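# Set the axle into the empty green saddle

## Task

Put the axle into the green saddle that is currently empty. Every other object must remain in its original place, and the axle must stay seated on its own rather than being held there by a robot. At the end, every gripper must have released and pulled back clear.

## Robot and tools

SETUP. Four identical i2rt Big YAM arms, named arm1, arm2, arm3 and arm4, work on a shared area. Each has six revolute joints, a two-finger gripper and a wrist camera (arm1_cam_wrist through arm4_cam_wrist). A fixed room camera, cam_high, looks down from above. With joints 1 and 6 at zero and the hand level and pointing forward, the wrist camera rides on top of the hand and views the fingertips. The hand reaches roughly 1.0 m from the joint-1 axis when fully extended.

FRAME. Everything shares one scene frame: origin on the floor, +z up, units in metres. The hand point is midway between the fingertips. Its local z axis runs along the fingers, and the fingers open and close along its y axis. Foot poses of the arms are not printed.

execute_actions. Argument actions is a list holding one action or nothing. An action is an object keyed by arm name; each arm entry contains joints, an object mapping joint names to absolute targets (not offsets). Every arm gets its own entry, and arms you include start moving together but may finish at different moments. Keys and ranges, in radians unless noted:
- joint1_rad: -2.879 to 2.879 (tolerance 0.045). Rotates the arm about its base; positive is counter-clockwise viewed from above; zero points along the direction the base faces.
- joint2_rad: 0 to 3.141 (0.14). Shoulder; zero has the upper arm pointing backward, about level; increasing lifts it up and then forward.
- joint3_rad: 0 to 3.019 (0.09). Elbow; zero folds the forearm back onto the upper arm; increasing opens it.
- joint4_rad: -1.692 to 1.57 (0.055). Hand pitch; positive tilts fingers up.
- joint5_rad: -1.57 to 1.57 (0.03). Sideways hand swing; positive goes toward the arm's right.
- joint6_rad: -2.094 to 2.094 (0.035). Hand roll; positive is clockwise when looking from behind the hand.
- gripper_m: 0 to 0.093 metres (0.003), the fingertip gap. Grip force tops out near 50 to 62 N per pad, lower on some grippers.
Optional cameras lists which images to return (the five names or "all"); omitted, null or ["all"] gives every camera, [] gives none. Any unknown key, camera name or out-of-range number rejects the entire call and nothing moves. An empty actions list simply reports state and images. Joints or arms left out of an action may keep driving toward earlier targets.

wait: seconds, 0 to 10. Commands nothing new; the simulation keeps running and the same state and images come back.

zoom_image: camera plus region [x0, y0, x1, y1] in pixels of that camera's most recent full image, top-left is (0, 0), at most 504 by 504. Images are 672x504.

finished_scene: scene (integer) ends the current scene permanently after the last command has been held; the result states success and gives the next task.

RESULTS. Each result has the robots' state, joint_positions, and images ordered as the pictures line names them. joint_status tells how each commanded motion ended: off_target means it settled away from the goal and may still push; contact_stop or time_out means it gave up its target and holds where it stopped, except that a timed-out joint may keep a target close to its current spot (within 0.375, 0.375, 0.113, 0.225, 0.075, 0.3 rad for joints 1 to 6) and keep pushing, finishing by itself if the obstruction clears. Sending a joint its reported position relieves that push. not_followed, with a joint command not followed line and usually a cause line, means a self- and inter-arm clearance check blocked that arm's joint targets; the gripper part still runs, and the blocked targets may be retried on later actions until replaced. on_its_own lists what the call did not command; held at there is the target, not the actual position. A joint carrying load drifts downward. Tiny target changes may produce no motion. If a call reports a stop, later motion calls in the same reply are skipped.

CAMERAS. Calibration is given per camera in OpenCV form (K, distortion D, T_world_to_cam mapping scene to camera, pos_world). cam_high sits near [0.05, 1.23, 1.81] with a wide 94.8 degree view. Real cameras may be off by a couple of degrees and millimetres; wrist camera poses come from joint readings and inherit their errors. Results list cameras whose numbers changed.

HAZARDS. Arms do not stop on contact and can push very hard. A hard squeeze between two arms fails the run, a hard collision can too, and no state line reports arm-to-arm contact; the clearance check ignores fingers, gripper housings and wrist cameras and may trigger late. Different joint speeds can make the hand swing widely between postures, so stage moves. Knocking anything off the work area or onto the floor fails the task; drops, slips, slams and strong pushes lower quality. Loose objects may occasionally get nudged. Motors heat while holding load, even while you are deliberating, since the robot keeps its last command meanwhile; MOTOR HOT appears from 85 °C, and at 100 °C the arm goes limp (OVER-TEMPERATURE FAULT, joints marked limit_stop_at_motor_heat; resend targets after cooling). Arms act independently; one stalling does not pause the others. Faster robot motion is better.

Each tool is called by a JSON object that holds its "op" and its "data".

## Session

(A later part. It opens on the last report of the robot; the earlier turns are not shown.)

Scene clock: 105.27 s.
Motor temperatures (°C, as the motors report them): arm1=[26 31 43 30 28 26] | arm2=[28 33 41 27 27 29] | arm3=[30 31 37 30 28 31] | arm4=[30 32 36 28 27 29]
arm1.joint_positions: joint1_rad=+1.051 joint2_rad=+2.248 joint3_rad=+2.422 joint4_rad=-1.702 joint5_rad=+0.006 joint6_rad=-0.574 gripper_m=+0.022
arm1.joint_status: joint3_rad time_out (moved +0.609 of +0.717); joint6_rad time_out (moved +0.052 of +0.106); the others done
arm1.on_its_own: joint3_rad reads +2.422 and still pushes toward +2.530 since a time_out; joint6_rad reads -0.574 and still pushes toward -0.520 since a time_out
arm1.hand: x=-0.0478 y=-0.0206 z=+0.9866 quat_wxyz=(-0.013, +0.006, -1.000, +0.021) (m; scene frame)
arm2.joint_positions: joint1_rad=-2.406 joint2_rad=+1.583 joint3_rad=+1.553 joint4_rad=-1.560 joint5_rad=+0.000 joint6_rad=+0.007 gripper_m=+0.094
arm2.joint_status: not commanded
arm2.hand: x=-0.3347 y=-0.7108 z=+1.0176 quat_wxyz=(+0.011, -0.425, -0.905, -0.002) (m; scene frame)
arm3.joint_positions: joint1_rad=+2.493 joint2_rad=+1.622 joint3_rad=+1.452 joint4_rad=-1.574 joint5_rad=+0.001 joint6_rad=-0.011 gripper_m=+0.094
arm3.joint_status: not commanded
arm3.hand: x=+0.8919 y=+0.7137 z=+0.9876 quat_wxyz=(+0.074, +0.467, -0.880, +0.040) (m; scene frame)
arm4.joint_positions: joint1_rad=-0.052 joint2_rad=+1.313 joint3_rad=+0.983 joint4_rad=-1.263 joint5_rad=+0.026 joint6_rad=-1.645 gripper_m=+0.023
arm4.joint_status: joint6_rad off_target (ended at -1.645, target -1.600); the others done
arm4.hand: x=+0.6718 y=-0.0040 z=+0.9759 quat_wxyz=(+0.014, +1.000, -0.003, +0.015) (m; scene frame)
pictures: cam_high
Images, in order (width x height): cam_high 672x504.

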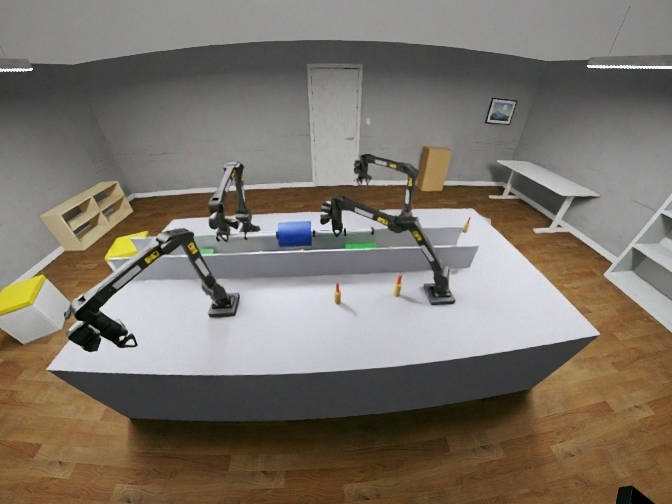

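{"op": "execute_actions", "data": {"actions": [{"arm3":{"joints":{"joint2_rad":0.9,"joint3_rad":1.0,"joint4_rad":-1.6,"joint1_rad":1.6,"joint6_rad":-2.03}}}], "cameras": []}}

{"op": "execute_actions", "data": {"actions": [{"arm3":{"joints":{"joint1_rad":-0.504}}}], "cameras": []}}

{"op": "execute_actions", "data": {"actions": [{"arm3":{"joints":{"joint2_rad":1.382,"joint3_rad":1.40,"joint4_rad":-1.555}}}], "cameras": ["arm3_cam_wrist"]}}

Scene clock: 113.23 s.
Motor temperatures (°C, as the motors report them): arm1=[26 33 45 30 28 26] | arm2=[28 34 41 27 27 29] | arm3=[30 31 37 30 28 31] | arm4=[30 32 35 28 27 29]
arm1.joint_positions: joint1_rad=+1.051 joint2_rad=+2.248 joint3_rad=+2.422 joint4_rad=-1.702 joint5_rad=+0.006 joint6_rad=-0.574 gripper_m=+0.022
arm1.joint_status: not commanded
arm1.on_its_own: joint3_rad reads +2.422 and still pushes toward +2.530 since a time_out; joint6_rad reads -0.574 and still pushes toward -0.520 since a time_out
arm1.hand: x=-0.0478 y=-0.0206 z=+0.9866 quat_wxyz=(-0.013, +0.006, -1.000, +0.021) (m; scene frame)
arm2.joint_positions: joint1_rad=-2.406 joint2_rad=+1.583 joint3_rad=+1.553 joint4_rad=-1.560 joint5_rad=+0.000 joint6_rad=+0.007 gripper_m=+0.094
arm2.joint_status: not commanded
arm2.hand: x=-0.3347 y=-0.7108 z=+1.0176 quat_wxyz=(+0.011, -0.425, -0.905, -0.002) (m; scene frame)
arm3.joint_positions: joint1_rad=+1.608 joint2_rad=+0.891 joint3_rad=+0.993 joint4_rad=-1.595 joint5_rad=+0.001 joint6_rad=-2.017 gripper_m=+0.094
arm3.joint_status: all done
arm3.hand: x=+0.8737 y=+0.3677 z=+1.0501 quat_wxyz=(-0.024, +0.866, -0.499, +0.034) (m; scene frame)
arm4.joint_positions: joint1_rad=-0.052 joint2_rad=+1.313 joint3_rad=+0.983 joint4_rad=-1.263 joint5_rad=+0.026 joint6_rad=-1.645 gripper_m=+0.023
arm4.joint_status: not commanded
arm4.hand: x=+0.6718 y=-0.0040 z=+0.9759 quat_wxyz=(+0.014, +1.000, -0.003, +0.015) (m; scene frame)
pictures: none
No camera images: the call's "cameras" was empty. Leave "cameras" out to get every camera's image.

Scene clock: 117.10 s.
Motor temperatures (°C, as the motors report them): arm1=[26 33 46 30 28 26] | arm2=[28 34 41 27 27 29] | arm3=[30 31 37 30 28 31] | arm4=[30 32 35 28 27 30]
arm1.joint_positions: joint1_rad=+1.051 joint2_rad=+2.248 joint3_rad=+2.422 joint4_rad=-1.702 joint5_rad=+0.006 joint6_rad=-0.574 gripper_m=+0.022
arm1.joint_status: not commanded
arm1.on_its_own: joint3_rad reads +2.422 and still pushes toward +2.530 since a time_out; joint6_rad reads -0.574 and still pushes toward -0.520 since a time_out
arm1.hand: x=-0.0478 y=-0.0206 z=+0.9866 quat_wxyz=(-0.013, +0.006, -1.000, +0.021) (m; scene frame)
arm2.joint_positions: joint1_rad=-2.406 joint2_rad=+1.583 joint3_rad=+1.553 joint4_rad=-1.560 joint5_rad=+0.000 joint6_rad=+0.007 gripper_m=+0.094
arm2.joint_status: not commanded
arm2.hand: x=-0.3347 y=-0.7108 z=+1.0176 quat_wxyz=(+0.011, -0.425, -0.905, -0.002) (m; scene frame)
arm3.joint_positions: joint1_rad=+0.343 joint2_rad=+0.896 joint3_rad=+0.987 joint4_rad=-1.595 joint5_rad=+0.003 joint6_rad=-2.018 gripper_m=+0.094
arm3.joint_status: joint1_rad time_out (moved -1.265 of -2.112)
arm3.on_its_own: joint1_rad is held at +0.349, not at your -0.504, since a time_out
arm3.hand: x=+0.7261 y=+0.1314 z=+1.0454 quat_wxyz=(+0.000, +0.404, -0.914, +0.034) (m; scene frame)
arm4.joint_positions: joint1_rad=-0.052 joint2_rad=+1.313 joint3_rad=+0.983 joint4_rad=-1.263 joint5_rad=+0.026 joint6_rad=-1.645 gripper_m=+0.023
arm4.joint_status: not commanded
arm4.hand: x=+0.6718 y=-0.0040 z=+0.9759 quat_wxyz=(+0.014, +1.000, -0.003, +0.015) (m; scene frame)
pictures: none
joint command not followed: on one or more control steps a check withheld the commanded joint targets of the arm3 arm, and it was not sent them on those steps.
cause: the commanded joint targets would bring a part of the robot too close to another arm (this arm's wrist (the part past joint 4) and the other arm's forearm (the part past joint 3)); next, command targets that bring no part of the robot closer to that arm.
No camera images: the call's "cameras" was empty. Leave "cameras" out to get every camera's image.

not run: a stop came earlier in this reply.

Retract more.

{"op": "execute_actions", "data": {"actions": [{"arm3":{"joints":{"joint2_rad":0.55,"joint3_rad":0.7}}}], "cameras": []}}

{"op": "execute_actions", "data": {"actions": [{"arm3":{"joints":{"joint1_rad":-0.504}}}], "cameras": []}}

{"op": "execute_actions", "data": {"actions": [{"arm3":{"joints":{"joint2_rad":1.382,"joint3_rad":1.40,"joint4_rad":-1.555}}}], "cameras": ["arm3_cam_wrist"]}}

Scene clock: 120.90 s.
Motor temperatures (°C, as the motors report them): arm1=[26 34 47 30 28 26] | arm2=[28 34 41 27 27 29] | arm3=[30 31 36 30 28 31] | arm4=[30 32 35 28 28 30]
arm1.joint_positions: joint1_rad=+1.051 joint2_rad=+2.248 joint3_rad=+2.422 joint4_rad=-1.702 joint5_rad=+0.006 joint6_rad=-0.574 gripper_m=+0.022
arm1.joint_status: not commanded
arm1.on_its_own: joint3_rad reads +2.422 and still pushes toward +2.530 since a time_out; joint6_rad reads -0.574 and still pushes toward -0.520 since a time_out
arm1.hand: x=-0.0478 y=-0.0206 z=+0.9866 quat_wxyz=(-0.013, +0.006, -1.000, +0.021) (m; scene frame)
arm2.joint_positions: joint1_rad=-2.406 joint2_rad=+1.583 joint3_rad=+1.553 joint4_rad=-1.560 joint5_rad=+0.000 joint6_rad=+0.007 gripper_m=+0.094
arm2.joint_status: not commanded
arm2.hand: x=-0.3347 y=-0.7108 z=+1.0176 quat_wxyz=(+0.011, -0.425, -0.905, -0.002) (m; scene frame)
arm3.joint_positions: joint1_rad=+0.343 joint2_rad=+0.544 joint3_rad=+0.692 joint4_rad=-1.597 joint5_rad=+0.003 joint6_rad=-2.018 gripper_m=+0.094
arm3.joint_status: all done
arm3.on_its_own: joint1_rad is held at +0.349, not at your -0.504, since a time_out
arm3.hand: x=+0.6909 y=+0.2189 z=+0.9844 quat_wxyz=(+0.001, +0.404, -0.913, +0.061) (m; scene frame)
arm4.joint_positions: joint1_rad=-0.052 joint2_rad=+1.313 joint3_rad=+0.983 joint4_rad=-1.263 joint5_rad=+0.026 joint6_rad=-1.645 gripper_m=+0.023
arm4.joint_status: not commanded
arm4.hand: x=+0.6718 y=-0.0040 z=+0.9759 quat_wxyz=(+0.014, +1.000, -0.003, +0.015) (m; scene frame)
pictures: none
No camera images: the call's "cameras" was empty. Leave "cameras" out to get every camera's image.

Scene clock: 122.30 s.
Motor temperatures (°C, as the motors report them): arm1=[26 34 47 30 28 26] | arm2=[28 34 41 27 27 29] | arm3=[30 31 36 30 28 31] | arm4=[30 32 35 28 28 30]
arm1.joint_positions: joint1_rad=+1.051 joint2_rad=+2.248 joint3_rad=+2.422 joint4_rad=-1.702 joint5_rad=+0.006 joint6_rad=-0.574 gripper_m=+0.022
arm1.joint_status: not commanded
arm1.on_its_own: joint3_rad reads +2.422 and still pushes toward +2.530 since a time_out; joint6_rad reads -0.574 and still pushes toward -0.520 since a time_out
arm1.hand: x=-0.0478 y=-0.0206 z=+0.9866 quat_wxyz=(-0.013, +0.006, -1.000, +0.021) (m; scene frame)
arm2.joint_positions: joint1_rad=-2.406 joint2_rad=+1.583 joint3_rad=+1.553 joint4_rad=-1.560 joint5_rad=+0.000 joint6_rad=+0.007 gripper_m=+0.094
arm2.joint_status: not commanded
arm2.hand: x=-0.3347 y=-0.7108 z=+1.0176 quat_wxyz=(+0.011, -0.425, -0.905, -0.002) (m; scene frame)
arm3.joint_positions: joint1_rad=-0.495 joint2_rad=+0.544 joint3_rad=+0.692 joint4_rad=-1.597 joint5_rad=+0.002 joint6_rad=-2.018 gripper_m=+0.094
arm3.joint_status: all done
arm3.hand: x=+0.5768 y=+0.2235 z=+0.9837 quat_wxyz=(+0.025, -0.003, -0.998, +0.054) (m; scene frame)
arm4.joint_positions: joint1_rad=-0.052 joint2_rad=+1.313 joint3_rad=+0.983 joint4_rad=-1.263 joint5_rad=+0.026 joint6_rad=-1.645 gripper_m=+0.023
arm4.joint_status: not commanded
arm4.hand: x=+0.6718 y=-0.0040 z=+0.9759 quat_wxyz=(+0.014, +1.000, -0.003, +0.015) (m; scene frame)
pictures: none
No camera images: the call's "cameras" was empty. Leave "cameras" out to get every camera's image.

Scene clock: 123.83 s.
Motor temperatures (°C, as the motors report them): arm1=[26 34 48 30 28 26] | arm2=[28 34 41 27 27 29] | arm3=[30 31 36 30 28 31] | arm4=[30 32 35 28 28 30]
arm1.joint_positions: joint1_rad=+1.051 joint2_rad=+2.248 joint3_rad=+2.422 joint4_rad=-1.702 joint5_rad=+0.006 joint6_rad=-0.574 gripper_m=+0.022
arm1.joint_status: not commanded
arm1.on_its_own: joint3_rad reads +2.422 and still pushes toward +2.530 since a time_out; joint6_rad reads -0.574 and still pushes toward -0.520 since a time_out
arm1.hand: x=-0.0478 y=-0.0206 z=+0.9866 quat_wxyz=(-0.013, +0.006, -1.000, +0.021) (m; scene frame)
arm2.joint_positions: joint1_rad=-2.406 joint2_rad=+1.583 joint3_rad=+1.553 joint4_rad=-1.560 joint5_rad=+0.000 joint6_rad=+0.007 gripper_m=+0.094
arm2.joint_status: not commanded
arm2.hand: x=-0.3347 y=-0.7108 z=+1.0176 quat_wxyz=(+0.011, -0.425, -0.905, -0.002) (m; scene frame)
arm3.joint_positions: joint1_rad=-0.495 joint2_rad=+1.396 joint3_rad=+1.350 joint4_rad=-1.559 joint5_rad=-0.002 joint6_rad=-2.022 gripper_m=+0.094
arm3.joint_status: all done
arm3.hand: x=+0.4654 y=-0.0065 z=+1.0377 quat_wxyz=(-0.011, +0.000, -1.000, -0.016) (m; scene frame)
arm4.joint_positions: joint1_rad=-0.051 joint2_rad=+1.312 joint3_rad=+0.981 joint4_rad=-1.263 joint5_rad=+0.027 joint6_rad=-1.646 gripper_m=+0.023
arm4.joint_status: not commanded
arm4.hand: x=+0.6717 y=-0.0047 z=+0.9756 quat_wxyz=(+0.015, +1.000, -0.002, +0.015) (m; scene frame)
pictures: arm3_cam_wrist
camera_calibration (this result's frames):
arm3_cam_wrist: T_world_to_cam=[[-0.00112367, -0.999672, -0.0255704, 0.0181266], [-0.808358, -0.014145, 0.588521, -0.235448], [-0.58869, 0.0213314, -0.808077, 1.2373], [0, 0, 0, 1]] pos_world=[0.538078, -0.011603, 1.13886]
Images, in order (width x height): arm3_cam_wrist 672x504.

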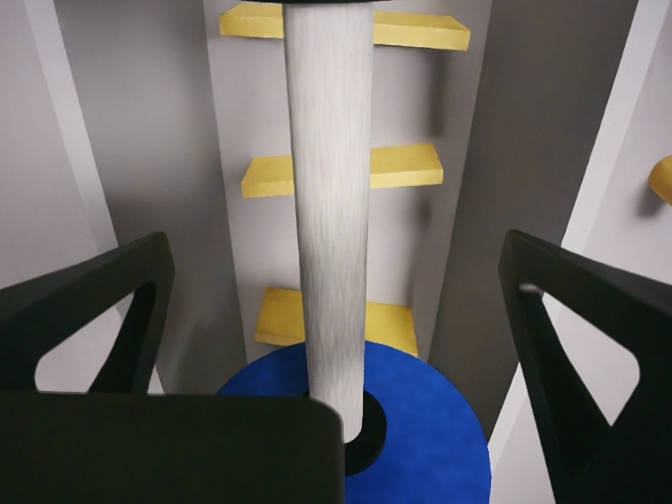

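{"op": "execute_actions", "data": {"actions": [{"arm3":{"joints":{"joint2_rad":1.40,"joint3_rad":1.205,"joint4_rad":-1.37}}}], "cameras": []}}

{"op": "execute_actions", "data": {"actions": [{"arm3":{"joints":{"gripper_m":0}}}], "cameras": ["arm3_cam_wrist"]}}

Scene clock: 127.77 s.
Motor temperatures (°C, as the motors report them): arm1=[26 35 48 30 28 26] | arm2=[28 34 41 27 27 29] | arm3=[30 31 37 30 28 31] | arm4=[30 32 35 28 28 30]
arm1.joint_positions: joint1_rad=+1.056 joint2_rad=+2.248 joint3_rad=+2.422 joint4_rad=-1.702 joint5_rad=+0.008 joint6_rad=-0.559 gripper_m=+0.022
arm1.joint_status: not commanded
arm1.on_its_own: joint3_rad reads +2.422 and still pushes toward +2.530 since a time_out; joint6_rad reads -0.559 and still pushes toward -0.520 since a time_out
arm1.hand: x=-0.0462 y=-0.0180 z=+0.9865 quat_wxyz=(-0.012, +0.002, -1.000, +0.022) (m; scene frame)
arm2.joint_positions: joint1_rad=-2.406 joint2_rad=+1.583 joint3_rad=+1.553 joint4_rad=-1.560 joint5_rad=+0.000 joint6_rad=+0.007 gripper_m=+0.094
arm2.joint_status: not commanded
arm2.hand: x=-0.3347 y=-0.7108 z=+1.0176 quat_wxyz=(+0.011, -0.425, -0.905, -0.002) (m; scene frame)
arm3.joint_positions: joint1_rad=-0.528 joint2_rad=+1.399 joint3_rad=+1.206 joint4_rad=-1.374 joint5_rad=+0.002 joint6_rad=-2.025 gripper_m=+0.094
arm3.joint_status: all done
arm3.hand: x=+0.4518 y=-0.0035 z=+0.9814 quat_wxyz=(-0.001, -0.015, -1.000, +0.000) (m; scene frame)
arm4.joint_positions: joint1_rad=-0.060 joint2_rad=+1.309 joint3_rad=+0.963 joint4_rad=-1.263 joint5_rad=+0.024 joint6_rad=-1.640 gripper_m=+0.023
arm4.joint_status: not commanded
arm4.hand: x=+0.6735 y=-0.0116 z=+0.9704 quat_wxyz=(+0.022, +1.000, -0.009, +0.013) (m; scene frame)
pictures: none
No camera images: the call's "cameras" was empty. Leave "cameras" out to get every camera's image.

Scene clock: 128.50 s.
Motor temperatures (°C, as the motors report them): arm1=[26 35 48 30 28 26] | arm2=[28 34 41 27 27 29] | arm3=[30 31 37 30 28 31] | arm4=[30 32 36 28 28 30]
arm1.joint_positions: joint1_rad=+1.057 joint2_rad=+2.248 joint3_rad=+2.422 joint4_rad=-1.702 joint5_rad=+0.007 joint6_rad=-0.559 gripper_m=+0.022
arm1.joint_status: not commanded
arm1.on_its_own: joint3_rad reads +2.422 and still pushes toward +2.530 since a time_out; joint6_rad reads -0.559 and still pushes toward -0.520 since a time_out
arm1.hand: x=-0.0459 y=-0.0176 z=+0.9865 quat_wxyz=(-0.013, +0.002, -1.000, +0.021) (m; scene frame)
arm2.joint_positions: joint1_rad=-2.406 joint2_rad=+1.583 joint3_rad=+1.553 joint4_rad=-1.560 joint5_rad=+0.000 joint6_rad=+0.007 gripper_m=+0.094
arm2.joint_status: not commanded
arm2.hand: x=-0.3347 y=-0.7108 z=+1.0176 quat_wxyz=(+0.011, -0.425, -0.905, -0.002) (m; scene frame)
arm3.joint_positions: joint1_rad=-0.525 joint2_rad=+1.400 joint3_rad=+1.206 joint4_rad=-1.362 joint5_rad=+0.000 joint6_rad=-2.037 gripper_m=+0.023
arm3.joint_status: gripper_m off_target (ended at +0.023, target +0.000)
arm3.hand: x=+0.4516 y=-0.0068 z=+0.9811 quat_wxyz=(+0.001, -0.008, -1.000, +0.006) (m; scene frame)
arm4.joint_positions: joint1_rad=-0.060 joint2_rad=+1.308 joint3_rad=+0.963 joint4_rad=-1.260 joint5_rad=+0.024 joint6_rad=-1.641 gripper_m=+0.023
arm4.joint_status: not commanded
arm4.hand: x=+0.6737 y=-0.0108 z=+0.9706 quat_wxyz=(+0.020, +1.000, -0.009, +0.013) (m; scene frame)
pictures: arm3_cam_wrist
camera_calibration (this result's frames):
arm3_cam_wrist: T_world_to_cam=[[-0.0166438, -0.999711, 0.0173586, -0.0187221], [-0.794166, 0.0237656, 0.607236, -0.237768], [-0.607473, -0.00367886, -0.794332, 1.17832], [0, 0, 0, 1]] pos_world=[0.526661, -0.00873111, 1.08069]
Images, in order (width x height): arm3_cam_wrist 672x504.

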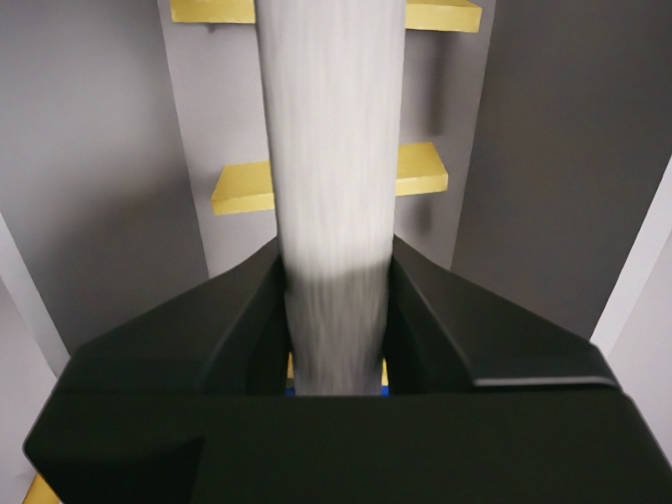

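{"op": "execute_actions", "data": {"actions": [{"arm4":{"joints":{"gripper_m":0.093}},"arm3":{"joints":{"joint3_rad":1.25}},"arm2":{"joints":{"joint1_rad":-0.83,"joint6_rad":0.78,"joint2_rad":1.674,"joint3_rad":1.82,"joint4_rad":-1.68}}}], "cameras": ["arm2_cam_wrist"]}}

{"op": "execute_actions", "data": {"actions": [{"arm4":{"joints":{"joint3_rad":1.3,"joint4_rad":-1.55,"joint2_rad":1.2}},"arm2":{"joints":{"joint3_rad":1.585,"joint4_rad":-1.484}}}], "cameras": ["arm2_cam_wrist"]}}

Scene clock: 141.17 s.
Motor temperatures (°C, as the motors report them): arm1=[26 36 50 30 28 26] | arm2=[28 34 42 27 27 29] | arm3=[30 31 36 30 28 31] | arm4=[30 31 36 28 28 30]
arm1.joint_positions: joint1_rad=+1.057 joint2_rad=+2.248 joint3_rad=+2.423 joint4_rad=-1.702 joint5_rad=+0.007 joint6_rad=-0.559 gripper_m=+0.022
arm1.joint_status: not commanded
arm1.on_its_own: joint3_rad reads +2.423 and still pushes toward +2.530 since a time_out; joint6_rad reads -0.559 and still pushes toward -0.520 since a time_out
arm1.hand: x=-0.0455 y=-0.0175 z=+0.9871 quat_wxyz=(-0.013, +0.002, -1.000, +0.021) (m; scene frame)
arm2.joint_positions: joint1_rad=-0.913 joint2_rad=+1.660 joint3_rad=+1.784 joint4_rad=-1.668 joint5_rad=-0.002 joint6_rad=+0.758 gripper_m=+0.094
arm2.joint_status: joint1_rad time_out (moved +1.493 of +1.576); the others done
arm2.on_its_own: joint1_rad is held at -0.912, not at your -0.830, since a time_out
arm2.hand: x=-0.2248 y=-0.0532 z=+1.0685 quat_wxyz=(-0.006, -0.067, -0.998, -0.009) (m; scene frame)
arm3.joint_positions: joint1_rad=-0.525 joint2_rad=+1.407 joint3_rad=+1.206 joint4_rad=-1.362 joint5_rad=-0.003 joint6_rad=-2.041 gripper_m=+0.023
arm3.joint_status: all done
arm3.hand: x=+0.4520 y=-0.0075 z=+0.9788 quat_wxyz=(-0.002, -0.006, -1.000, +0.003) (m; scene frame)
arm4.joint_positions: joint1_rad=-0.060 joint2_rad=+1.304 joint3_rad=+0.963 joint4_rad=-1.260 joint5_rad=+0.018 joint6_rad=-1.628 gripper_m=+0.093
arm4.joint_status: all done
arm4.hand: x=+0.6728 y=-0.0107 z=+0.9719 quat_wxyz=(+0.017, +1.000, -0.016, +0.011) (m; scene frame)
pictures: arm2_cam_wrist
joint command not followed: on one or more control steps a check withheld the commanded joint targets of the arm2 arm, and it was not sent them on those steps.
cause: the commanded joint targets would bring a part of the robot too close to another arm (this arm's wrist (the part past joint 4) and the other arm's forearm (the part past joint 3), along the way the arms are being sent); next, command targets that bring no part of the robot closer to that arm.
camera_calibration (this result's frames):
arm2_cam_wrist: T_world_to_cam=[[-0.142252, -0.98967, -0.0178237, -0.0653836], [-0.816753, 0.107187, 0.566944, -0.776385], [-0.559177, 0.0952066, -0.823564, 0.887726], [0, 0, 0, 1]] pos_world=[-0.14702, -0.066007, 1.1701]
Images, in order (width x height): arm2_cam_wrist 672x504.

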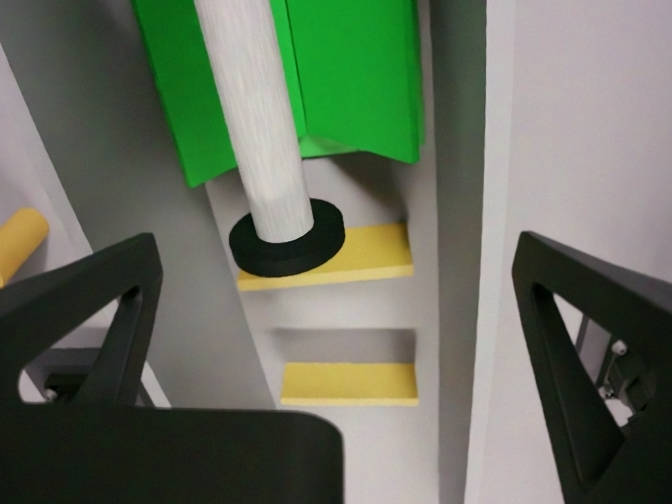

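not run: a stop came earlier in this reply.

{"op": "execute_actions", "data": {"actions": [{"arm4":{"joints":{"joint3_rad":1.3,"joint4_rad":-1.55,"joint2_rad":1.2}},"arm2":{"joints":{"joint1_rad":-0.878,"joint6_rad":0.69,"joint2_rad":1.532,"joint3_rad":1.56,"joint4_rad":-1.24}}}], "cameras": ["arm2_cam_wrist"]}}

{"op": "execute_actions", "data": {"actions": [{"arm2":{"joints":{"joint2_rad":1.545,"joint3_rad":1.384,"joint4_rad":-1.06}}}], "cameras": ["arm2_cam_wrist"]}}

Scene clock: 151.17 s.
Motor temperatures (°C, as the motors report them): arm1=[26 37 51 30 28 26] | arm2=[28 34 41 27 27 29] | arm3=[30 31 37 30 28 31] | arm4=[30 31 37 28 28 30]
arm1.joint_positions: joint1_rad=+1.058 joint2_rad=+2.248 joint3_rad=+2.428 joint4_rad=-1.702 joint5_rad=+0.009 joint6_rad=-0.548 gripper_m=+0.022
arm1.joint_status: not commanded
arm1.on_its_own: joint3_rad reads +2.428 and still pushes toward +2.530 since a time_out
arm1.hand: x=-0.0446 y=-0.0176 z=+0.9889 quat_wxyz=(-0.015, -0.003, -1.000, +0.024) (m; scene frame)
arm2.joint_positions: joint1_rad=-0.879 joint2_rad=+1.529 joint3_rad=+1.570 joint4_rad=-1.253 joint5_rad=-0.002 joint6_rad=+0.698 gripper_m=+0.094
arm2.joint_status: all done
arm2.hand: x=-0.2089 y=-0.0192 z=+1.0627 quat_wxyz=(-0.135, -0.021, -0.984, -0.113) (m; scene frame)
arm3.joint_positions: joint1_rad=-0.516 joint2_rad=+1.414 joint3_rad=+1.223 joint4_rad=-1.366 joint5_rad=-0.001 joint6_rad=-2.025 gripper_m=+0.023
arm3.joint_status: not commanded
arm3.hand: x=+0.4526 y=-0.0135 z=+0.9825 quat_wxyz=(+0.000, -0.010, -1.000, +0.006) (m; scene frame)
arm4.joint_positions: joint1_rad=-0.033 joint2_rad=+1.187 joint3_rad=+1.264 joint4_rad=-1.540 joint5_rad=+0.003 joint6_rad=-1.605 gripper_m=+0.093
arm4.joint_status: all done
arm4.hand: x=+0.6608 y=+0.0009 z=+1.1233 quat_wxyz=(-0.052, +0.999, -0.013, +0.007) (m; scene frame)
pictures: arm2_cam_wrist
camera_calibration (this result's frames):
arm2_cam_wrist: T_world_to_cam=[[-0.0183513, -0.973341, -0.228627, 0.220688], [-0.942685, -0.0593555, 0.328363, -0.539751], [-0.333179, 0.221549, -0.916465, 1.03688], [0, 0, 0, 1]] pos_world=[-0.159298, -0.0469533, 1.17796]
Images, in order (width x height): arm2_cam_wrist 672x504.

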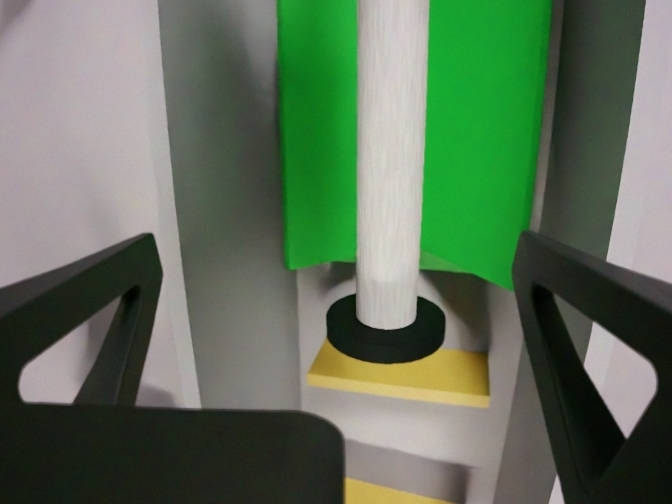

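Scene clock: 152.10 s.
Motor temperatures (°C, as the motors report them): arm1=[26 37 51 30 28 26] | arm2=[28 34 41 27 27 29] | arm3=[30 31 37 30 28 31] | arm4=[30 31 37 28 28 30]
arm1.joint_positions: joint1_rad=+1.058 joint2_rad=+2.248 joint3_rad=+2.428 joint4_rad=-1.702 joint5_rad=+0.009 joint6_rad=-0.548 gripper_m=+0.022
arm1.joint_status: not commanded
arm1.on_its_own: joint3_rad reads +2.428 and still pushes toward +2.530 since a time_out
arm1.hand: x=-0.0446 y=-0.0176 z=+0.9889 quat_wxyz=(-0.015, -0.003, -1.000, +0.024) (m; scene frame)
arm2.joint_positions: joint1_rad=-0.879 joint2_rad=+1.529 joint3_rad=+1.387 joint4_rad=-1.073 joint5_rad=-0.002 joint6_rad=+0.698 gripper_m=+0.094
arm2.joint_status: all done
arm2.hand: x=-0.2128 y=-0.0218 z=+0.9925 quat_wxyz=(-0.134, -0.021, -0.984, -0.112) (m; scene frame)
arm3.joint_positions: joint1_rad=-0.516 joint2_rad=+1.414 joint3_rad=+1.223 joint4_rad=-1.366 joint5_rad=-0.001 joint6_rad=-2.025 gripper_m=+0.023
arm3.joint_status: not commanded
arm3.hand: x=+0.4526 y=-0.0135 z=+0.9825 quat_wxyz=(+0.000, -0.010, -1.000, +0.006) (m; scene frame)
arm4.joint_positions: joint1_rad=-0.033 joint2_rad=+1.187 joint3_rad=+1.264 joint4_rad=-1.540 joint5_rad=+0.003 joint6_rad=-1.605 gripper_m=+0.093
arm4.joint_status: not commanded
arm4.hand: x=+0.6608 y=+0.0009 z=+1.1233 quat_wxyz=(-0.052, +0.999, -0.013, +0.007) (m; scene frame)
pictures: arm2_cam_wrist
camera_calibration (this result's frames):
arm2_cam_wrist: T_world_to_cam=[[-0.0189558, -0.973819, -0.226535, 0.199798], [-0.941788, -0.0586778, 0.331048, -0.522997], [-0.335673, 0.219623, -0.916018, 0.97084], [0, 0, 0, 1]] pos_world=[-0.16288, -0.0493404, 1.10771]
Images, in order (width x height): arm2_cam_wrist 672x504.

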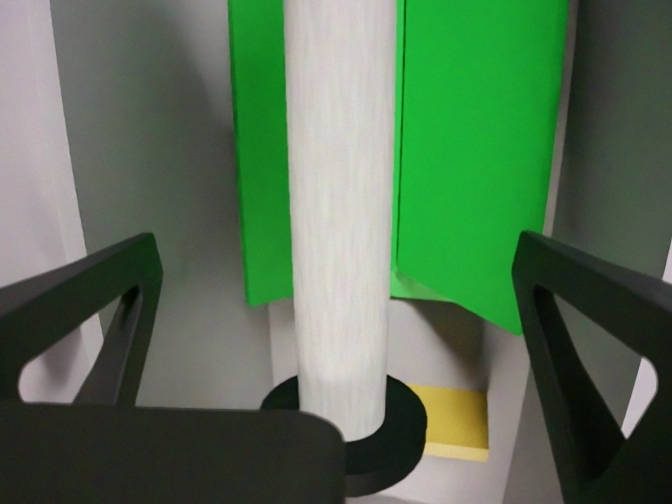

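{"op": "execute_actions", "data": {"actions": [{"arm2":{"joints":{"gripper_m":0}},"arm4":{"joints":{"joint2_rad":0.6,"joint3_rad":0.75}}}], "cameras": []}}

{"op": "execute_actions", "data": {"actions": [{"arm2":{"joints":{"joint3_rad":1.43}},"arm1":{"joints":{"gripper_m":0.093,"joint3_rad":2.43}},"arm4":{"joints":{"joint1_rad":1.05,"joint6_rad":-0.52}}}], "cameras": []}}

{"op": "execute_actions", "data": {"actions": [{"arm1":{"joints":{"joint2_rad":2.0}}}], "cameras": []}}

{"op": "execute_actions", "data": {"actions": [{"arm1":{"joints":{"joint1_rad":2.3,"joint2_rad":1.3,"joint3_rad":1.4}}}], "cameras": ["cam_high"]}}

Scene clock: 157.03 s.
Motor temperatures (°C, as the motors report them): arm1=[26 37 51 30 28 26] | arm2=[28 34 41 27 27 29] | arm3=[30 31 37 30 28 31] | arm4=[30 31 37 28 28 30]
arm1.joint_positions: joint1_rad=+1.059 joint2_rad=+2.248 joint3_rad=+2.428 joint4_rad=-1.702 joint5_rad=+0.008 joint6_rad=-0.547 gripper_m=+0.022
arm1.joint_status: not commanded
arm1.on_its_own: joint3_rad reads +2.428 and still pushes toward +2.530 since a time_out
arm1.hand: x=-0.0443 y=-0.0172 z=+0.9890 quat_wxyz=(-0.015, -0.004, -1.000, +0.023) (m; scene frame)
arm2.joint_positions: joint1_rad=-0.879 joint2_rad=+1.529 joint3_rad=+1.386 joint4_rad=-1.072 joint5_rad=+0.001 joint6_rad=+0.697 gripper_m=+0.023
arm2.joint_status: gripper_m off_target (ended at +0.023, target +0.000)
arm2.hand: x=-0.2125 y=-0.0221 z=+0.9924 quat_wxyz=(-0.135, -0.020, -0.984, -0.111) (m; scene frame)
arm3.joint_positions: joint1_rad=-0.515 joint2_rad=+1.414 joint3_rad=+1.223 joint4_rad=-1.366 joint5_rad=-0.001 joint6_rad=-2.023 gripper_m=+0.023
arm3.joint_status: not commanded
arm3.hand: x=+0.4528 y=-0.0136 z=+0.9825 quat_wxyz=(+0.000, -0.010, -1.000, +0.006) (m; scene frame)
arm4.joint_positions: joint1_rad=-0.033 joint2_rad=+0.606 joint3_rad=+0.756 joint4_rad=-1.546 joint5_rad=+0.003 joint6_rad=-1.605 gripper_m=+0.093
arm4.joint_status: all done
arm4.hand: x=+0.6502 y=-0.1798 z=+1.0490 quat_wxyz=(-0.085, +0.996, -0.013, +0.008) (m; scene frame)
pictures: none
No camera images: the call's "cameras" was empty. Leave "cameras" out to get every camera's image.

Scene clock: 158.93 s.
Motor temperatures (°C, as the motors report them): arm1=[26 37 50 30 28 26] | arm2=[28 34 42 27 27 29] | arm3=[30 31 37 30 28 31] | arm4=[30 31 37 28 27 30]
arm1.joint_positions: joint1_rad=+1.059 joint2_rad=+2.193 joint3_rad=+2.428 joint4_rad=-1.700 joint5_rad=+0.004 joint6_rad=-0.532 gripper_m=+0.093
arm1.joint_status: all done
arm1.hand: x=-0.0478 y=-0.0135 z=+1.0267 quat_wxyz=(-0.041, -0.011, -0.998, +0.036) (m; scene frame)
arm2.joint_positions: joint1_rad=-0.879 joint2_rad=+1.543 joint3_rad=+1.386 joint4_rad=-1.072 joint5_rad=-0.002 joint6_rad=+0.697 gripper_m=+0.023
arm2.joint_status: all done
arm2.hand: x=-0.2118 y=-0.0209 z=+0.9851 quat_wxyz=(-0.128, -0.020, -0.986, -0.108) (m; scene frame)
arm3.joint_positions: joint1_rad=-0.515 joint2_rad=+1.427 joint3_rad=+1.216 joint4_rad=-1.366 joint5_rad=+0.001 joint6_rad=-2.022 gripper_m=+0.023
arm3.joint_status: not commanded
arm3.hand: x=+0.4532 y=-0.0122 z=+0.9749 quat_wxyz=(-0.004, -0.011, -1.000, -0.004) (m; scene frame)
arm4.joint_positions: joint1_rad=+1.046 joint2_rad=+0.606 joint3_rad=+0.756 joint4_rad=-1.546 joint5_rad=+0.002 joint6_rad=-0.528 gripper_m=+0.093
arm4.joint_status: all done
arm4.hand: x=+0.4949 y=-0.2594 z=+1.0486 quat_wxyz=(-0.044, +0.996, -0.012, -0.072) (m; scene frame)
pictures: none
No camera images: the call's "cameras" was empty. Leave "cameras" out to get every camera's image.

Scene clock: 160.30 s.
Motor temperatures (°C, as the motors report them): arm1=[26 37 49 30 28 26] | arm2=[28 34 42 27 27 29] | arm3=[30 31 37 30 28 31] | arm4=[30 31 37 28 27 30]
arm1.joint_positions: joint1_rad=+1.059 joint2_rad=+1.976 joint3_rad=+2.421 joint4_rad=-1.699 joint5_rad=+0.003 joint6_rad=-0.532 gripper_m=+0.093
arm1.joint_status: all done
arm1.hand: x=-0.0811 y=+0.0097 z=+1.1655 quat_wxyz=(-0.131, -0.010, -0.987, +0.090) (m; scene frame)
arm2.joint_positions: joint1_rad=-0.879 joint2_rad=+1.543 joint3_rad=+1.386 joint4_rad=-1.072 joint5_rad=-0.002 joint6_rad=+0.697 gripper_m=+0.023
arm2.joint_status: not commanded
arm2.hand: x=-0.2118 y=-0.0209 z=+0.9851 quat_wxyz=(-0.128, -0.020, -0.986, -0.108) (m; scene frame)
arm3.joint_positions: joint1_rad=-0.515 joint2_rad=+1.427 joint3_rad=+1.216 joint4_rad=-1.366 joint5_rad=+0.001 joint6_rad=-2.022 gripper_m=+0.023
arm3.joint_status: not commanded
arm3.hand: x=+0.4532 y=-0.0122 z=+0.9749 quat_wxyz=(-0.004, -0.011, -1.000, -0.004) (m; scene frame)
arm4.joint_positions: joint1_rad=+1.046 joint2_rad=+0.606 joint3_rad=+0.756 joint4_rad=-1.546 joint5_rad=+0.002 joint6_rad=-0.528 gripper_m=+0.093
arm4.joint_status: not commanded
arm4.hand: x=+0.4949 y=-0.2594 z=+1.0486 quat_wxyz=(-0.044, +0.996, -0.012, -0.072) (m; scene frame)
pictures: none
No camera images: the call's "cameras" was empty. Leave "cameras" out to get every camera's image.

Scene clock: 161.93 s.
Motor temperatures (°C, as the motors report them): arm1=[26 36 48 30 28 26] | arm2=[28 34 42 27 27 29] | arm3=[30 31 37 30 28 31] | arm4=[30 31 36 28 27 30]
arm1.joint_positions: joint1_rad=+2.305 joint2_rad=+1.298 joint3_rad=+1.398 joint4_rad=-1.686 joint5_rad=-0.003 joint6_rad=-0.529 gripper_m=+0.093
arm1.joint_status: all done
arm1.hand: x=-0.3592 y=+0.5849 z=+1.0831 quat_wxyz=(+0.014, +0.573, -0.819, +0.003) (m; scene frame)
arm2.joint_positions: joint1_rad=-0.879 joint2_rad=+1.543 joint3_rad=+1.386 joint4_rad=-1.072 joint5_rad=-0.002 joint6_rad=+0.697 gripper_m=+0.023
arm2.joint_status: not commanded
arm2.hand: x=-0.2118 y=-0.0209 z=+0.9851 quat_wxyz=(-0.128, -0.020, -0.986, -0.108) (m; scene frame)
arm3.joint_positions: joint1_rad=-0.515 joint2_rad=+1.427 joint3_rad=+1.216 joint4_rad=-1.366 joint5_rad=+0.001 joint6_rad=-2.022 gripper_m=+0.023
arm3.joint_status: not commanded
arm3.hand: x=+0.4532 y=-0.0122 z=+0.9749 quat_wxyz=(-0.004, -0.011, -1.000, -0.004) (m; scene frame)
arm4.joint_positions: joint1_rad=+1.046 joint2_rad=+0.606 joint3_rad=+0.756 joint4_rad=-1.546 joint5_rad=+0.002 joint6_rad=-0.528 gripper_m=+0.093
arm4.joint_status: not commanded
arm4.hand: x=+0.4949 y=-0.2594 z=+1.0486 quat_wxyz=(-0.044, +0.996, -0.012, -0.072) (m; scene frame)
pictures: cam_high
Images, in order (width x height): cam_high 672x504.

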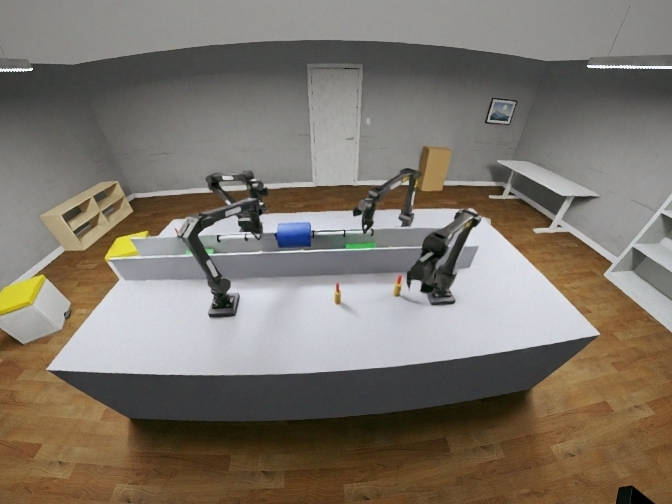

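{"op": "execute_actions", "data": {"actions": [{"arm4":{"joints":{"joint1_rad":1.093,"joint6_rad":-0.48,"joint2_rad":1.9,"joint3_rad":2.3,"joint4_rad":-1.69}}}], "cameras": []}}

{"op": "execute_actions", "data": {"actions": [{"arm4":{"joints":{"joint2_rad":2.107,"joint3_rad":2.27,"joint4_rad":-1.6}}}], "cameras": ["arm4_cam_wrist"]}}

Scene clock: 169.67 s.
Motor temperatures (°C, as the motors report them): arm1=[26 34 45 30 28 26] | arm2=[28 34 44 27 27 29] | arm3=[30 31 37 30 28 31] | arm4=[30 31 37 28 27 29]
arm1.joint_positions: joint1_rad=+2.305 joint2_rad=+1.298 joint3_rad=+1.398 joint4_rad=-1.686 joint5_rad=-0.003 joint6_rad=-0.529 gripper_m=+0.093
arm1.joint_status: not commanded
arm1.hand: x=-0.3592 y=+0.5849 z=+1.0831 quat_wxyz=(+0.014, +0.573, -0.819, +0.003) (m; scene frame)
arm2.joint_positions: joint1_rad=-0.879 joint2_rad=+1.543 joint3_rad=+1.386 joint4_rad=-1.072 joint5_rad=-0.002 joint6_rad=+0.697 gripper_m=+0.023
arm2.joint_status: not commanded
arm2.hand: x=-0.2118 y=-0.0209 z=+0.9851 quat_wxyz=(-0.128, -0.020, -0.986, -0.108) (m; scene frame)
arm3.joint_positions: joint1_rad=-0.515 joint2_rad=+1.427 joint3_rad=+1.216 joint4_rad=-1.366 joint5_rad=+0.001 joint6_rad=-2.022 gripper_m=+0.023
arm3.joint_status: not commanded
arm3.hand: x=+0.4532 y=-0.0122 z=+0.9749 quat_wxyz=(-0.004, -0.011, -1.000, -0.004) (m; scene frame)
arm4.joint_positions: joint1_rad=+1.088 joint2_rad=+1.909 joint3_rad=+2.250 joint4_rad=-1.676 joint5_rad=+0.002 joint6_rad=-0.487 gripper_m=+0.093
arm4.joint_status: all done
joint sent to its limit — the command would take arm4.joint4_rad past its lower limit, so that joint was sent only as far as its limit.
arm4.hand: x=+0.0897 y=-0.0406 z=+1.1820 quat_wxyz=(-0.055, +0.993, -0.012, -0.100) (m; scene frame)
pictures: none
No camera images: the call's "cameras" was empty. Leave "cameras" out to get every camera's image.

Scene clock: 170.83 s.
Motor temperatures (°C, as the motors report them): arm1=[26 34 45 30 28 26] | arm2=[28 34 44 27 27 29] | arm3=[30 31 37 30 28 31] | arm4=[30 31 37 28 27 29]
arm1.joint_positions: joint1_rad=+2.305 joint2_rad=+1.298 joint3_rad=+1.398 joint4_rad=-1.686 joint5_rad=-0.003 joint6_rad=-0.529 gripper_m=+0.093
arm1.joint_status: not commanded
arm1.hand: x=-0.3592 y=+0.5849 z=+1.0831 quat_wxyz=(+0.014, +0.573, -0.819, +0.003) (m; scene frame)
arm2.joint_positions: joint1_rad=-0.879 joint2_rad=+1.543 joint3_rad=+1.386 joint4_rad=-1.072 joint5_rad=-0.002 joint6_rad=+0.697 gripper_m=+0.023
arm2.joint_status: not commanded
arm2.hand: x=-0.2118 y=-0.0209 z=+0.9851 quat_wxyz=(-0.128, -0.020, -0.986, -0.108) (m; scene frame)
arm3.joint_positions: joint1_rad=-0.515 joint2_rad=+1.427 joint3_rad=+1.216 joint4_rad=-1.366 joint5_rad=+0.001 joint6_rad=-2.022 gripper_m=+0.023
arm3.joint_status: not commanded
arm3.hand: x=+0.4532 y=-0.0122 z=+0.9749 quat_wxyz=(-0.004, -0.011, -1.000, -0.004) (m; scene frame)
arm4.joint_positions: joint1_rad=+1.088 joint2_rad=+2.141 joint3_rad=+2.250 joint4_rad=-1.612 joint5_rad=+0.002 joint6_rad=-0.487 gripper_m=+0.093
arm4.joint_status: all done
arm4.hand: x=+0.0462 y=-0.0165 z=+1.0372 quat_wxyz=(-0.015, +0.999, -0.012, -0.027) (m; scene frame)
pictures: arm4_cam_wrist
camera_calibration (this result's frames):
arm4_cam_wrist: T_world_to_cam=[[0.0392639, 0.99842, 0.040209, -0.0242295], [0.830995, -0.0549729, 0.553557, -0.608706], [0.554892, 0.0116787, -0.83184, 0.960836], [0, 0, 0, 1]] pos_world=[-0.0263769, -0.0204924, 1.13719]
Images, in order (width x height): arm4_cam_wrist 672x504.

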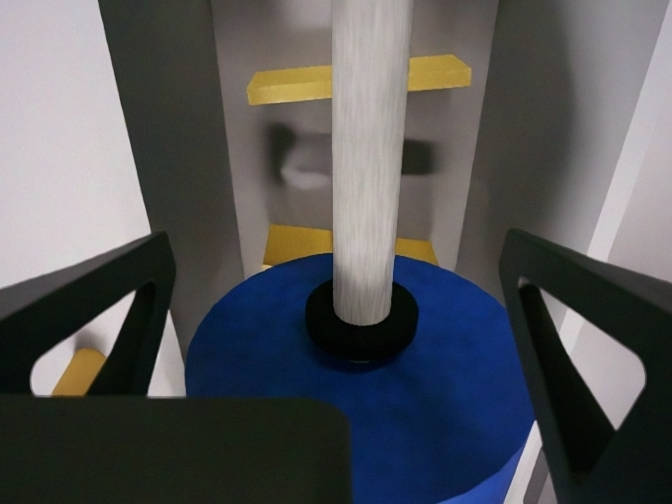

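{"op": "execute_actions", "data": {"actions": [{"arm4":{"joints":{"joint2_rad":2.205,"joint1_rad":1.075}}}], "cameras": []}}

{"op": "execute_actions", "data": {"actions": [{"arm4":{"joints":{"gripper_m":0}}}], "cameras": []}}

{"op": "execute_actions", "data": {"actions": [{"arm2":{"joints":{"gripper_m":0.093}},"arm4":{"joints":{"joint3_rad":2.34,"joint2_rad":2.18}}}], "cameras": []}}

{"op": "execute_actions", "data": {"actions": [{"arm2":{"joints":{"joint3_rad":1.6,"joint2_rad":1.3}}}], "cameras": ["cam_high"]}}

Scene clock: 175.40 s.
Motor temperatures (°C, as the motors report them): arm1=[26 33 44 30 28 26] | arm2=[28 34 45 27 27 29] | arm3=[30 31 38 30 28 31] | arm4=[30 32 37 28 27 29]
arm1.joint_positions: joint1_rad=+2.305 joint2_rad=+1.298 joint3_rad=+1.398 joint4_rad=-1.686 joint5_rad=-0.003 joint6_rad=-0.529 gripper_m=+0.093
arm1.joint_status: not commanded
arm1.hand: x=-0.3592 y=+0.5849 z=+1.0831 quat_wxyz=(+0.014, +0.573, -0.819, +0.003) (m; scene frame)
arm2.joint_positions: joint1_rad=-0.879 joint2_rad=+1.543 joint3_rad=+1.386 joint4_rad=-1.072 joint5_rad=-0.002 joint6_rad=+0.697 gripper_m=+0.023
arm2.joint_status: not commanded
arm2.hand: x=-0.2118 y=-0.0209 z=+0.9851 quat_wxyz=(-0.128, -0.020, -0.986, -0.108) (m; scene frame)
arm3.joint_positions: joint1_rad=-0.515 joint2_rad=+1.427 joint3_rad=+1.216 joint4_rad=-1.366 joint5_rad=+0.001 joint6_rad=-2.022 gripper_m=+0.023
arm3.joint_status: not commanded
arm3.hand: x=+0.4532 y=-0.0122 z=+0.9749 quat_wxyz=(-0.004, -0.011, -1.000, -0.004) (m; scene frame)
arm4.joint_positions: joint1_rad=+1.081 joint2_rad=+2.199 joint3_rad=+2.250 joint4_rad=-1.612 joint5_rad=+0.002 joint6_rad=-0.487 gripper_m=+0.093
arm4.joint_status: all done
arm4.hand: x=+0.0459 y=-0.0104 z=+0.9984 quat_wxyz=(-0.001, +1.000, -0.015, -0.001) (m; scene frame)
pictures: none
No camera images: the call's "cameras" was empty. Leave "cameras" out to get every camera's image.

Scene clock: 176.13 s.
Motor temperatures (°C, as the motors report them): arm1=[26 33 44 30 28 26] | arm2=[28 34 45 27 27 29] | arm3=[30 31 38 30 28 31] | arm4=[30 32 37 28 27 29]
arm1.joint_positions: joint1_rad=+2.305 joint2_rad=+1.298 joint3_rad=+1.398 joint4_rad=-1.686 joint5_rad=-0.003 joint6_rad=-0.529 gripper_m=+0.093
arm1.joint_status: not commanded
arm1.hand: x=-0.3592 y=+0.5849 z=+1.0831 quat_wxyz=(+0.014, +0.573, -0.819, +0.003) (m; scene frame)
arm2.joint_positions: joint1_rad=-0.879 joint2_rad=+1.546 joint3_rad=+1.386 joint4_rad=-1.072 joint5_rad=-0.002 joint6_rad=+0.697 gripper_m=+0.023
arm2.joint_status: not commanded
arm2.hand: x=-0.2115 y=-0.0209 z=+0.9837 quat_wxyz=(-0.127, -0.020, -0.986, -0.107) (m; scene frame)
arm3.joint_positions: joint1_rad=-0.515 joint2_rad=+1.427 joint3_rad=+1.216 joint4_rad=-1.365 joint5_rad=+0.000 joint6_rad=-2.022 gripper_m=+0.023
arm3.joint_status: not commanded
arm3.hand: x=+0.4535 y=-0.0126 z=+0.9748 quat_wxyz=(-0.004, -0.011, -1.000, -0.003) (m; scene frame)
arm4.joint_positions: joint1_rad=+1.073 joint2_rad=+2.199 joint3_rad=+2.250 joint4_rad=-1.605 joint5_rad=+0.005 joint6_rad=-0.487 gripper_m=+0.001
arm4.joint_status: all done
arm4.hand: x=+0.0472 y=-0.0048 z=+0.9984 quat_wxyz=(-0.004, +1.000, -0.019, -0.003) (m; scene frame)
pictures: none
No camera images: the call's "cameras" was empty. Leave "cameras" out to get every camera's image.

Scene clock: 176.93 s.
Motor temperatures (°C, as the motors report them): arm1=[26 33 43 30 28 26] | arm2=[28 34 46 27 27 29] | arm3=[30 31 38 30 28 31] | arm4=[30 32 37 28 27 29]
arm1.joint_positions: joint1_rad=+2.305 joint2_rad=+1.298 joint3_rad=+1.398 joint4_rad=-1.686 joint5_rad=-0.003 joint6_rad=-0.529 gripper_m=+0.093
arm1.joint_status: not commanded
arm1.hand: x=-0.3592 y=+0.5849 z=+1.0831 quat_wxyz=(+0.014, +0.573, -0.819, +0.003) (m; scene frame)
arm2.joint_positions: joint1_rad=-0.879 joint2_rad=+1.544 joint3_rad=+1.389 joint4_rad=-1.072 joint5_rad=-0.002 joint6_rad=+0.697 gripper_m=+0.093
arm2.joint_status: all done
arm2.hand: x=-0.2108 y=-0.0204 z=+0.9856 quat_wxyz=(-0.129, -0.020, -0.986, -0.108) (m; scene frame)
arm3.joint_positions: joint1_rad=-0.513 joint2_rad=+1.444 joint3_rad=+1.204 joint4_rad=-1.367 joint5_rad=-0.002 joint6_rad=-2.020 gripper_m=+0.023
arm3.joint_status: not commanded
arm3.hand: x=+0.4559 y=-0.0098 z=+0.9640 quat_wxyz=(-0.011, -0.011, -1.000, -0.016) (m; scene frame)
arm4.joint_positions: joint1_rad=+1.073 joint2_rad=+2.199 joint3_rad=+2.280 joint4_rad=-1.605 joint5_rad=+0.004 joint6_rad=-0.487 gripper_m=+0.001
arm4.joint_status: all done
arm4.hand: x=+0.0414 y=-0.0016 z=+1.0100 quat_wxyz=(-0.011, +1.000, -0.019, -0.017) (m; scene frame)
pictures: none
No camera images: the call's "cameras" was empty. Leave "cameras" out to get every camera's image.

Scene clock: 178.37 s.
Motor temperatures (°C, as the motors report them): arm1=[26 33 43 30 28 26] | arm2=[28 34 46 27 27 29] | arm3=[30 31 38 30 28 31] | arm4=[30 32 37 28 27 29]
arm1.joint_positions: joint1_rad=+2.305 joint2_rad=+1.298 joint3_rad=+1.398 joint4_rad=-1.686 joint5_rad=-0.003 joint6_rad=-0.529 gripper_m=+0.093
arm1.joint_status: not commanded
arm1.hand: x=-0.3592 y=+0.5849 z=+1.0831 quat_wxyz=(+0.014, +0.573, -0.819, +0.003) (m; scene frame)
arm2.joint_positions: joint1_rad=-0.879 joint2_rad=+1.288 joint3_rad=+1.592 joint4_rad=-1.067 joint5_rad=-0.002 joint6_rad=+0.697 gripper_m=+0.093
arm2.joint_status: all done
arm2.hand: x=-0.2221 y=-0.0304 z=+1.2230 quat_wxyz=(-0.303, -0.019, -0.920, -0.247) (m; scene frame)
arm3.joint_positions: joint1_rad=-0.513 joint2_rad=+1.444 joint3_rad=+1.204 joint4_rad=-1.367 joint5_rad=-0.002 joint6_rad=-2.020 gripper_m=+0.023
arm3.joint_status: not commanded
arm3.hand: x=+0.4559 y=-0.0098 z=+0.9640 quat_wxyz=(-0.011, -0.011, -1.000, -0.016) (m; scene frame)
arm4.joint_positions: joint1_rad=+1.073 joint2_rad=+2.199 joint3_rad=+2.280 joint4_rad=-1.605 joint5_rad=+0.004 joint6_rad=-0.487 gripper_m=+0.001
arm4.joint_status: not commanded
arm4.hand: x=+0.0414 y=-0.0016 z=+1.0100 quat_wxyz=(-0.011, +1.000, -0.019, -0.017) (m; scene frame)
pictures: cam_high
Images, in order (width x height): cam_high 672x504.

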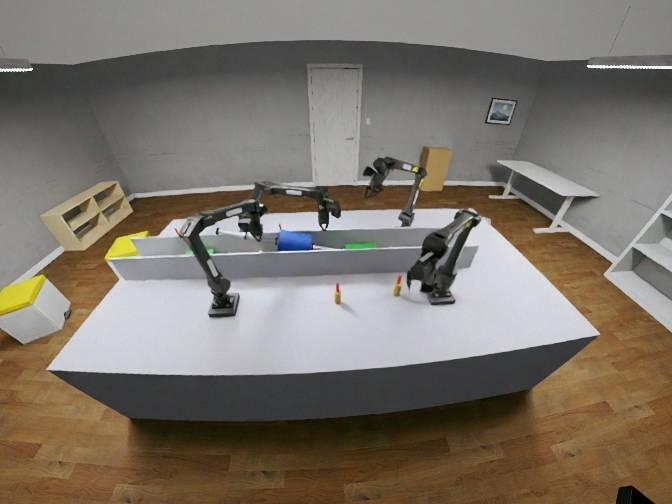

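The grasp missed and the axle has tilted, so I need to see where it ended up.

{"op": "execute_actions", "data": {"actions": [{"arm4":{"joints":{"gripper_m":0.093}}}], "cameras": ["arm4_cam_wrist","arm2_cam_wrist","arm3_cam_wrist"]}}

Scene clock: 180.83 s.
Motor temperatures (°C, as the motors report them): arm1=[26 33 43 30 28 26] | arm2=[28 34 45 27 27 29] | arm3=[30 31 38 30 28 31] | arm4=[30 33 38 28 27 29]
arm1.joint_positions: joint1_rad=+2.305 joint2_rad=+1.298 joint3_rad=+1.398 joint4_rad=-1.686 joint5_rad=-0.003 joint6_rad=-0.529 gripper_m=+0.093
arm1.joint_status: not commanded
arm1.hand: x=-0.3592 y=+0.5849 z=+1.0831 quat_wxyz=(+0.014, +0.573, -0.819, +0.003) (m; scene frame)
arm2.joint_positions: joint1_rad=-0.879 joint2_rad=+1.288 joint3_rad=+1.592 joint4_rad=-1.067 joint5_rad=-0.002 joint6_rad=+0.697 gripper_m=+0.093
arm2.joint_status: not commanded
arm2.hand: x=-0.2221 y=-0.0304 z=+1.2230 quat_wxyz=(-0.303, -0.019, -0.920, -0.247) (m; scene frame)
arm3.joint_positions: joint1_rad=-0.513 joint2_rad=+1.444 joint3_rad=+1.204 joint4_rad=-1.367 joint5_rad=-0.002 joint6_rad=-2.020 gripper_m=+0.023
arm3.joint_status: not commanded
arm3.hand: x=+0.4559 y=-0.0098 z=+0.9640 quat_wxyz=(-0.011, -0.011, -1.000, -0.016) (m; scene frame)
arm4.joint_positions: joint1_rad=+1.073 joint2_rad=+2.199 joint3_rad=+2.280 joint4_rad=-1.605 joint5_rad=+0.004 joint6_rad=-0.487 gripper_m=+0.093
arm4.joint_status: all done
arm4.hand: x=+0.0414 y=-0.0016 z=+1.0100 quat_wxyz=(-0.011, +1.000, -0.019, -0.017) (m; scene frame)
pictures: arm2_cam_wrist, arm3_cam_wrist, arm4_cam_wrist
camera_calibration (this result's frames):
arm2_cam_wrist: T_world_to_cam=[[0.106888, -0.876155, -0.470029, 0.572149], [-0.994245, -0.097627, -0.0441166, -0.162566], [-0.00723447, 0.472039, -0.881548, 1.21928], [0, 0, 0, 1]] pos_world=[-0.213966, -0.090126, 1.33661]
arm3_cam_wrist: T_world_to_cam=[[-0.021316, -0.999415, -0.0267408, 0.0233256], [-0.808732, 0.00151153, 0.588175, -0.19911], [-0.587791, 0.0341636, -0.808291, 1.17217], [0, 0, 0, 1]] pos_world=[0.528464, -0.0164328, 1.06519]
arm4_cam_wrist: T_world_to_cam=[[0.0538439, 0.998028, 0.0322703, -0.0303946], [0.818616, -0.0626246, 0.570917, -0.605838], [0.571812, -0.00432337, -0.820373, 0.928343], [0, 0, 0, 1]] pos_world=[-0.0332527, -0.00359223, 1.10845]
Images, in order (width x height): arm2_cam_wrist 672x504, arm3_cam_wrist 672x504, arm4_cam_wrist 672x504.

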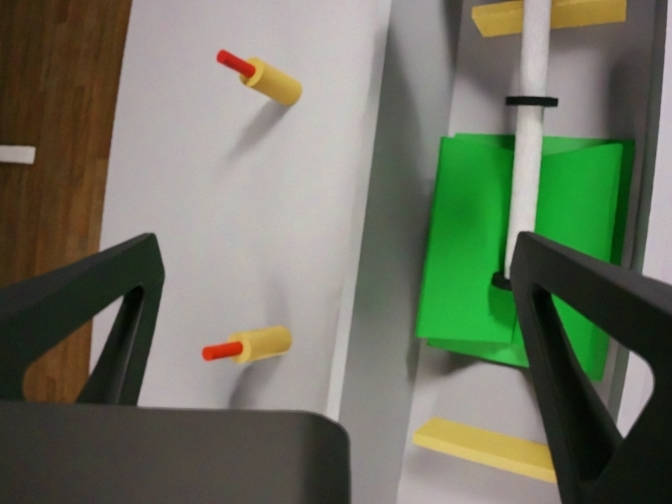

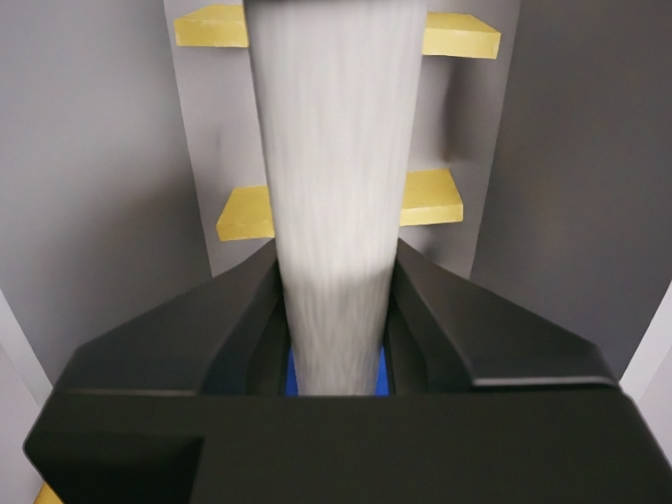

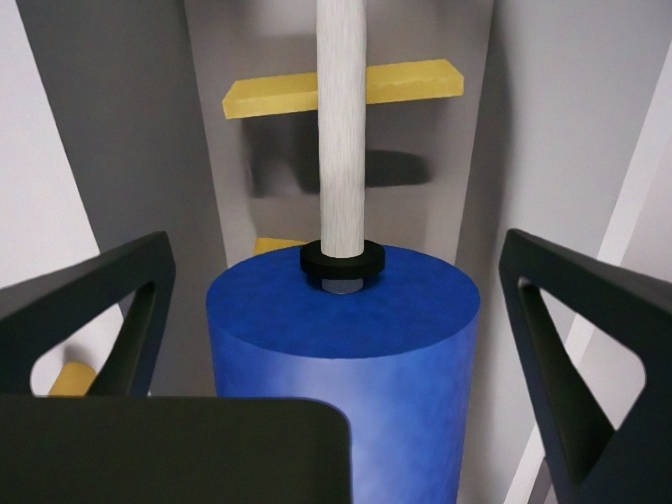

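{"op": "execute_actions", "data": {"actions": [{"arm4":{"joints":{"joint2_rad":2.265,"joint3_rad":2.106,"joint4_rad":-1.416,"joint1_rad":1.08}}}], "cameras": ["arm4_cam_wrist"]}}

Scene clock: 186.03 s.
Motor temperatures (°C, as the motors report them): arm1=[26 32 42 30 28 26] | arm2=[28 34 45 27 27 29] | arm3=[30 32 38 30 28 31] | arm4=[30 33 38 28 27 29]
arm1.joint_positions: joint1_rad=+2.305 joint2_rad=+1.298 joint3_rad=+1.398 joint4_rad=-1.686 joint5_rad=-0.003 joint6_rad=-0.529 gripper_m=+0.093
arm1.joint_status: not commanded
arm1.hand: x=-0.3592 y=+0.5849 z=+1.0831 quat_wxyz=(+0.014, +0.573, -0.819, +0.003) (m; scene frame)
arm2.joint_positions: joint1_rad=-0.879 joint2_rad=+1.288 joint3_rad=+1.592 joint4_rad=-1.067 joint5_rad=-0.002 joint6_rad=+0.697 gripper_m=+0.093
arm2.joint_status: not commanded
arm2.hand: x=-0.2221 y=-0.0304 z=+1.2230 quat_wxyz=(-0.303, -0.019, -0.920, -0.247) (m; scene frame)
arm3.joint_positions: joint1_rad=-0.513 joint2_rad=+1.444 joint3_rad=+1.204 joint4_rad=-1.367 joint5_rad=-0.002 joint6_rad=-2.020 gripper_m=+0.023
arm3.joint_status: not commanded
arm3.hand: x=+0.4559 y=-0.0098 z=+0.9640 quat_wxyz=(-0.011, -0.011, -1.000, -0.016) (m; scene frame)
arm4.joint_positions: joint1_rad=+1.073 joint2_rad=+2.279 joint3_rad=+2.103 joint4_rad=-1.427 joint5_rad=+0.004 joint6_rad=-0.487 gripper_m=+0.093
arm4.joint_status: all done
arm4.hand: x=+0.0453 y=-0.0041 z=+0.8890 quat_wxyz=(+0.008, +1.000, -0.019, +0.018) (m; scene frame)
pictures: arm4_cam_wrist
camera_calibration (this result's frames):
arm4_cam_wrist: T_world_to_cam=[[0.0527717, 0.998599, -0.00397269, 0.00803757], [0.777244, -0.0385756, 0.628016, -0.588972], [0.626983, -0.0362292, -0.77819, 0.786672], [0, 0, 0, 1]] pos_world=[-0.0358791, -0.00224575, 0.982096]
Images, in order (width x height): arm4_cam_wrist 672x504.

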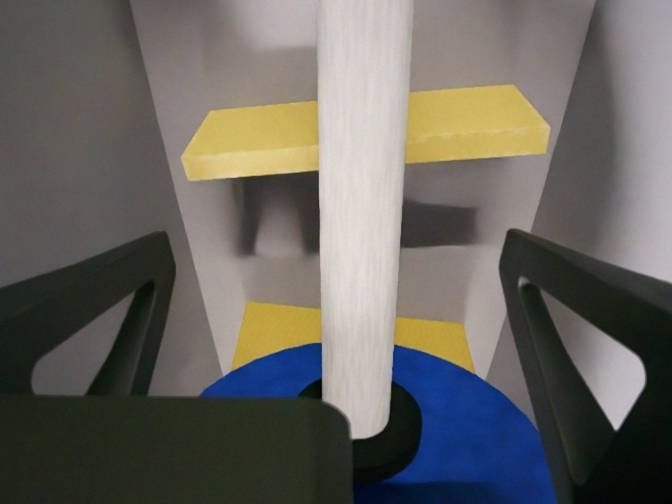

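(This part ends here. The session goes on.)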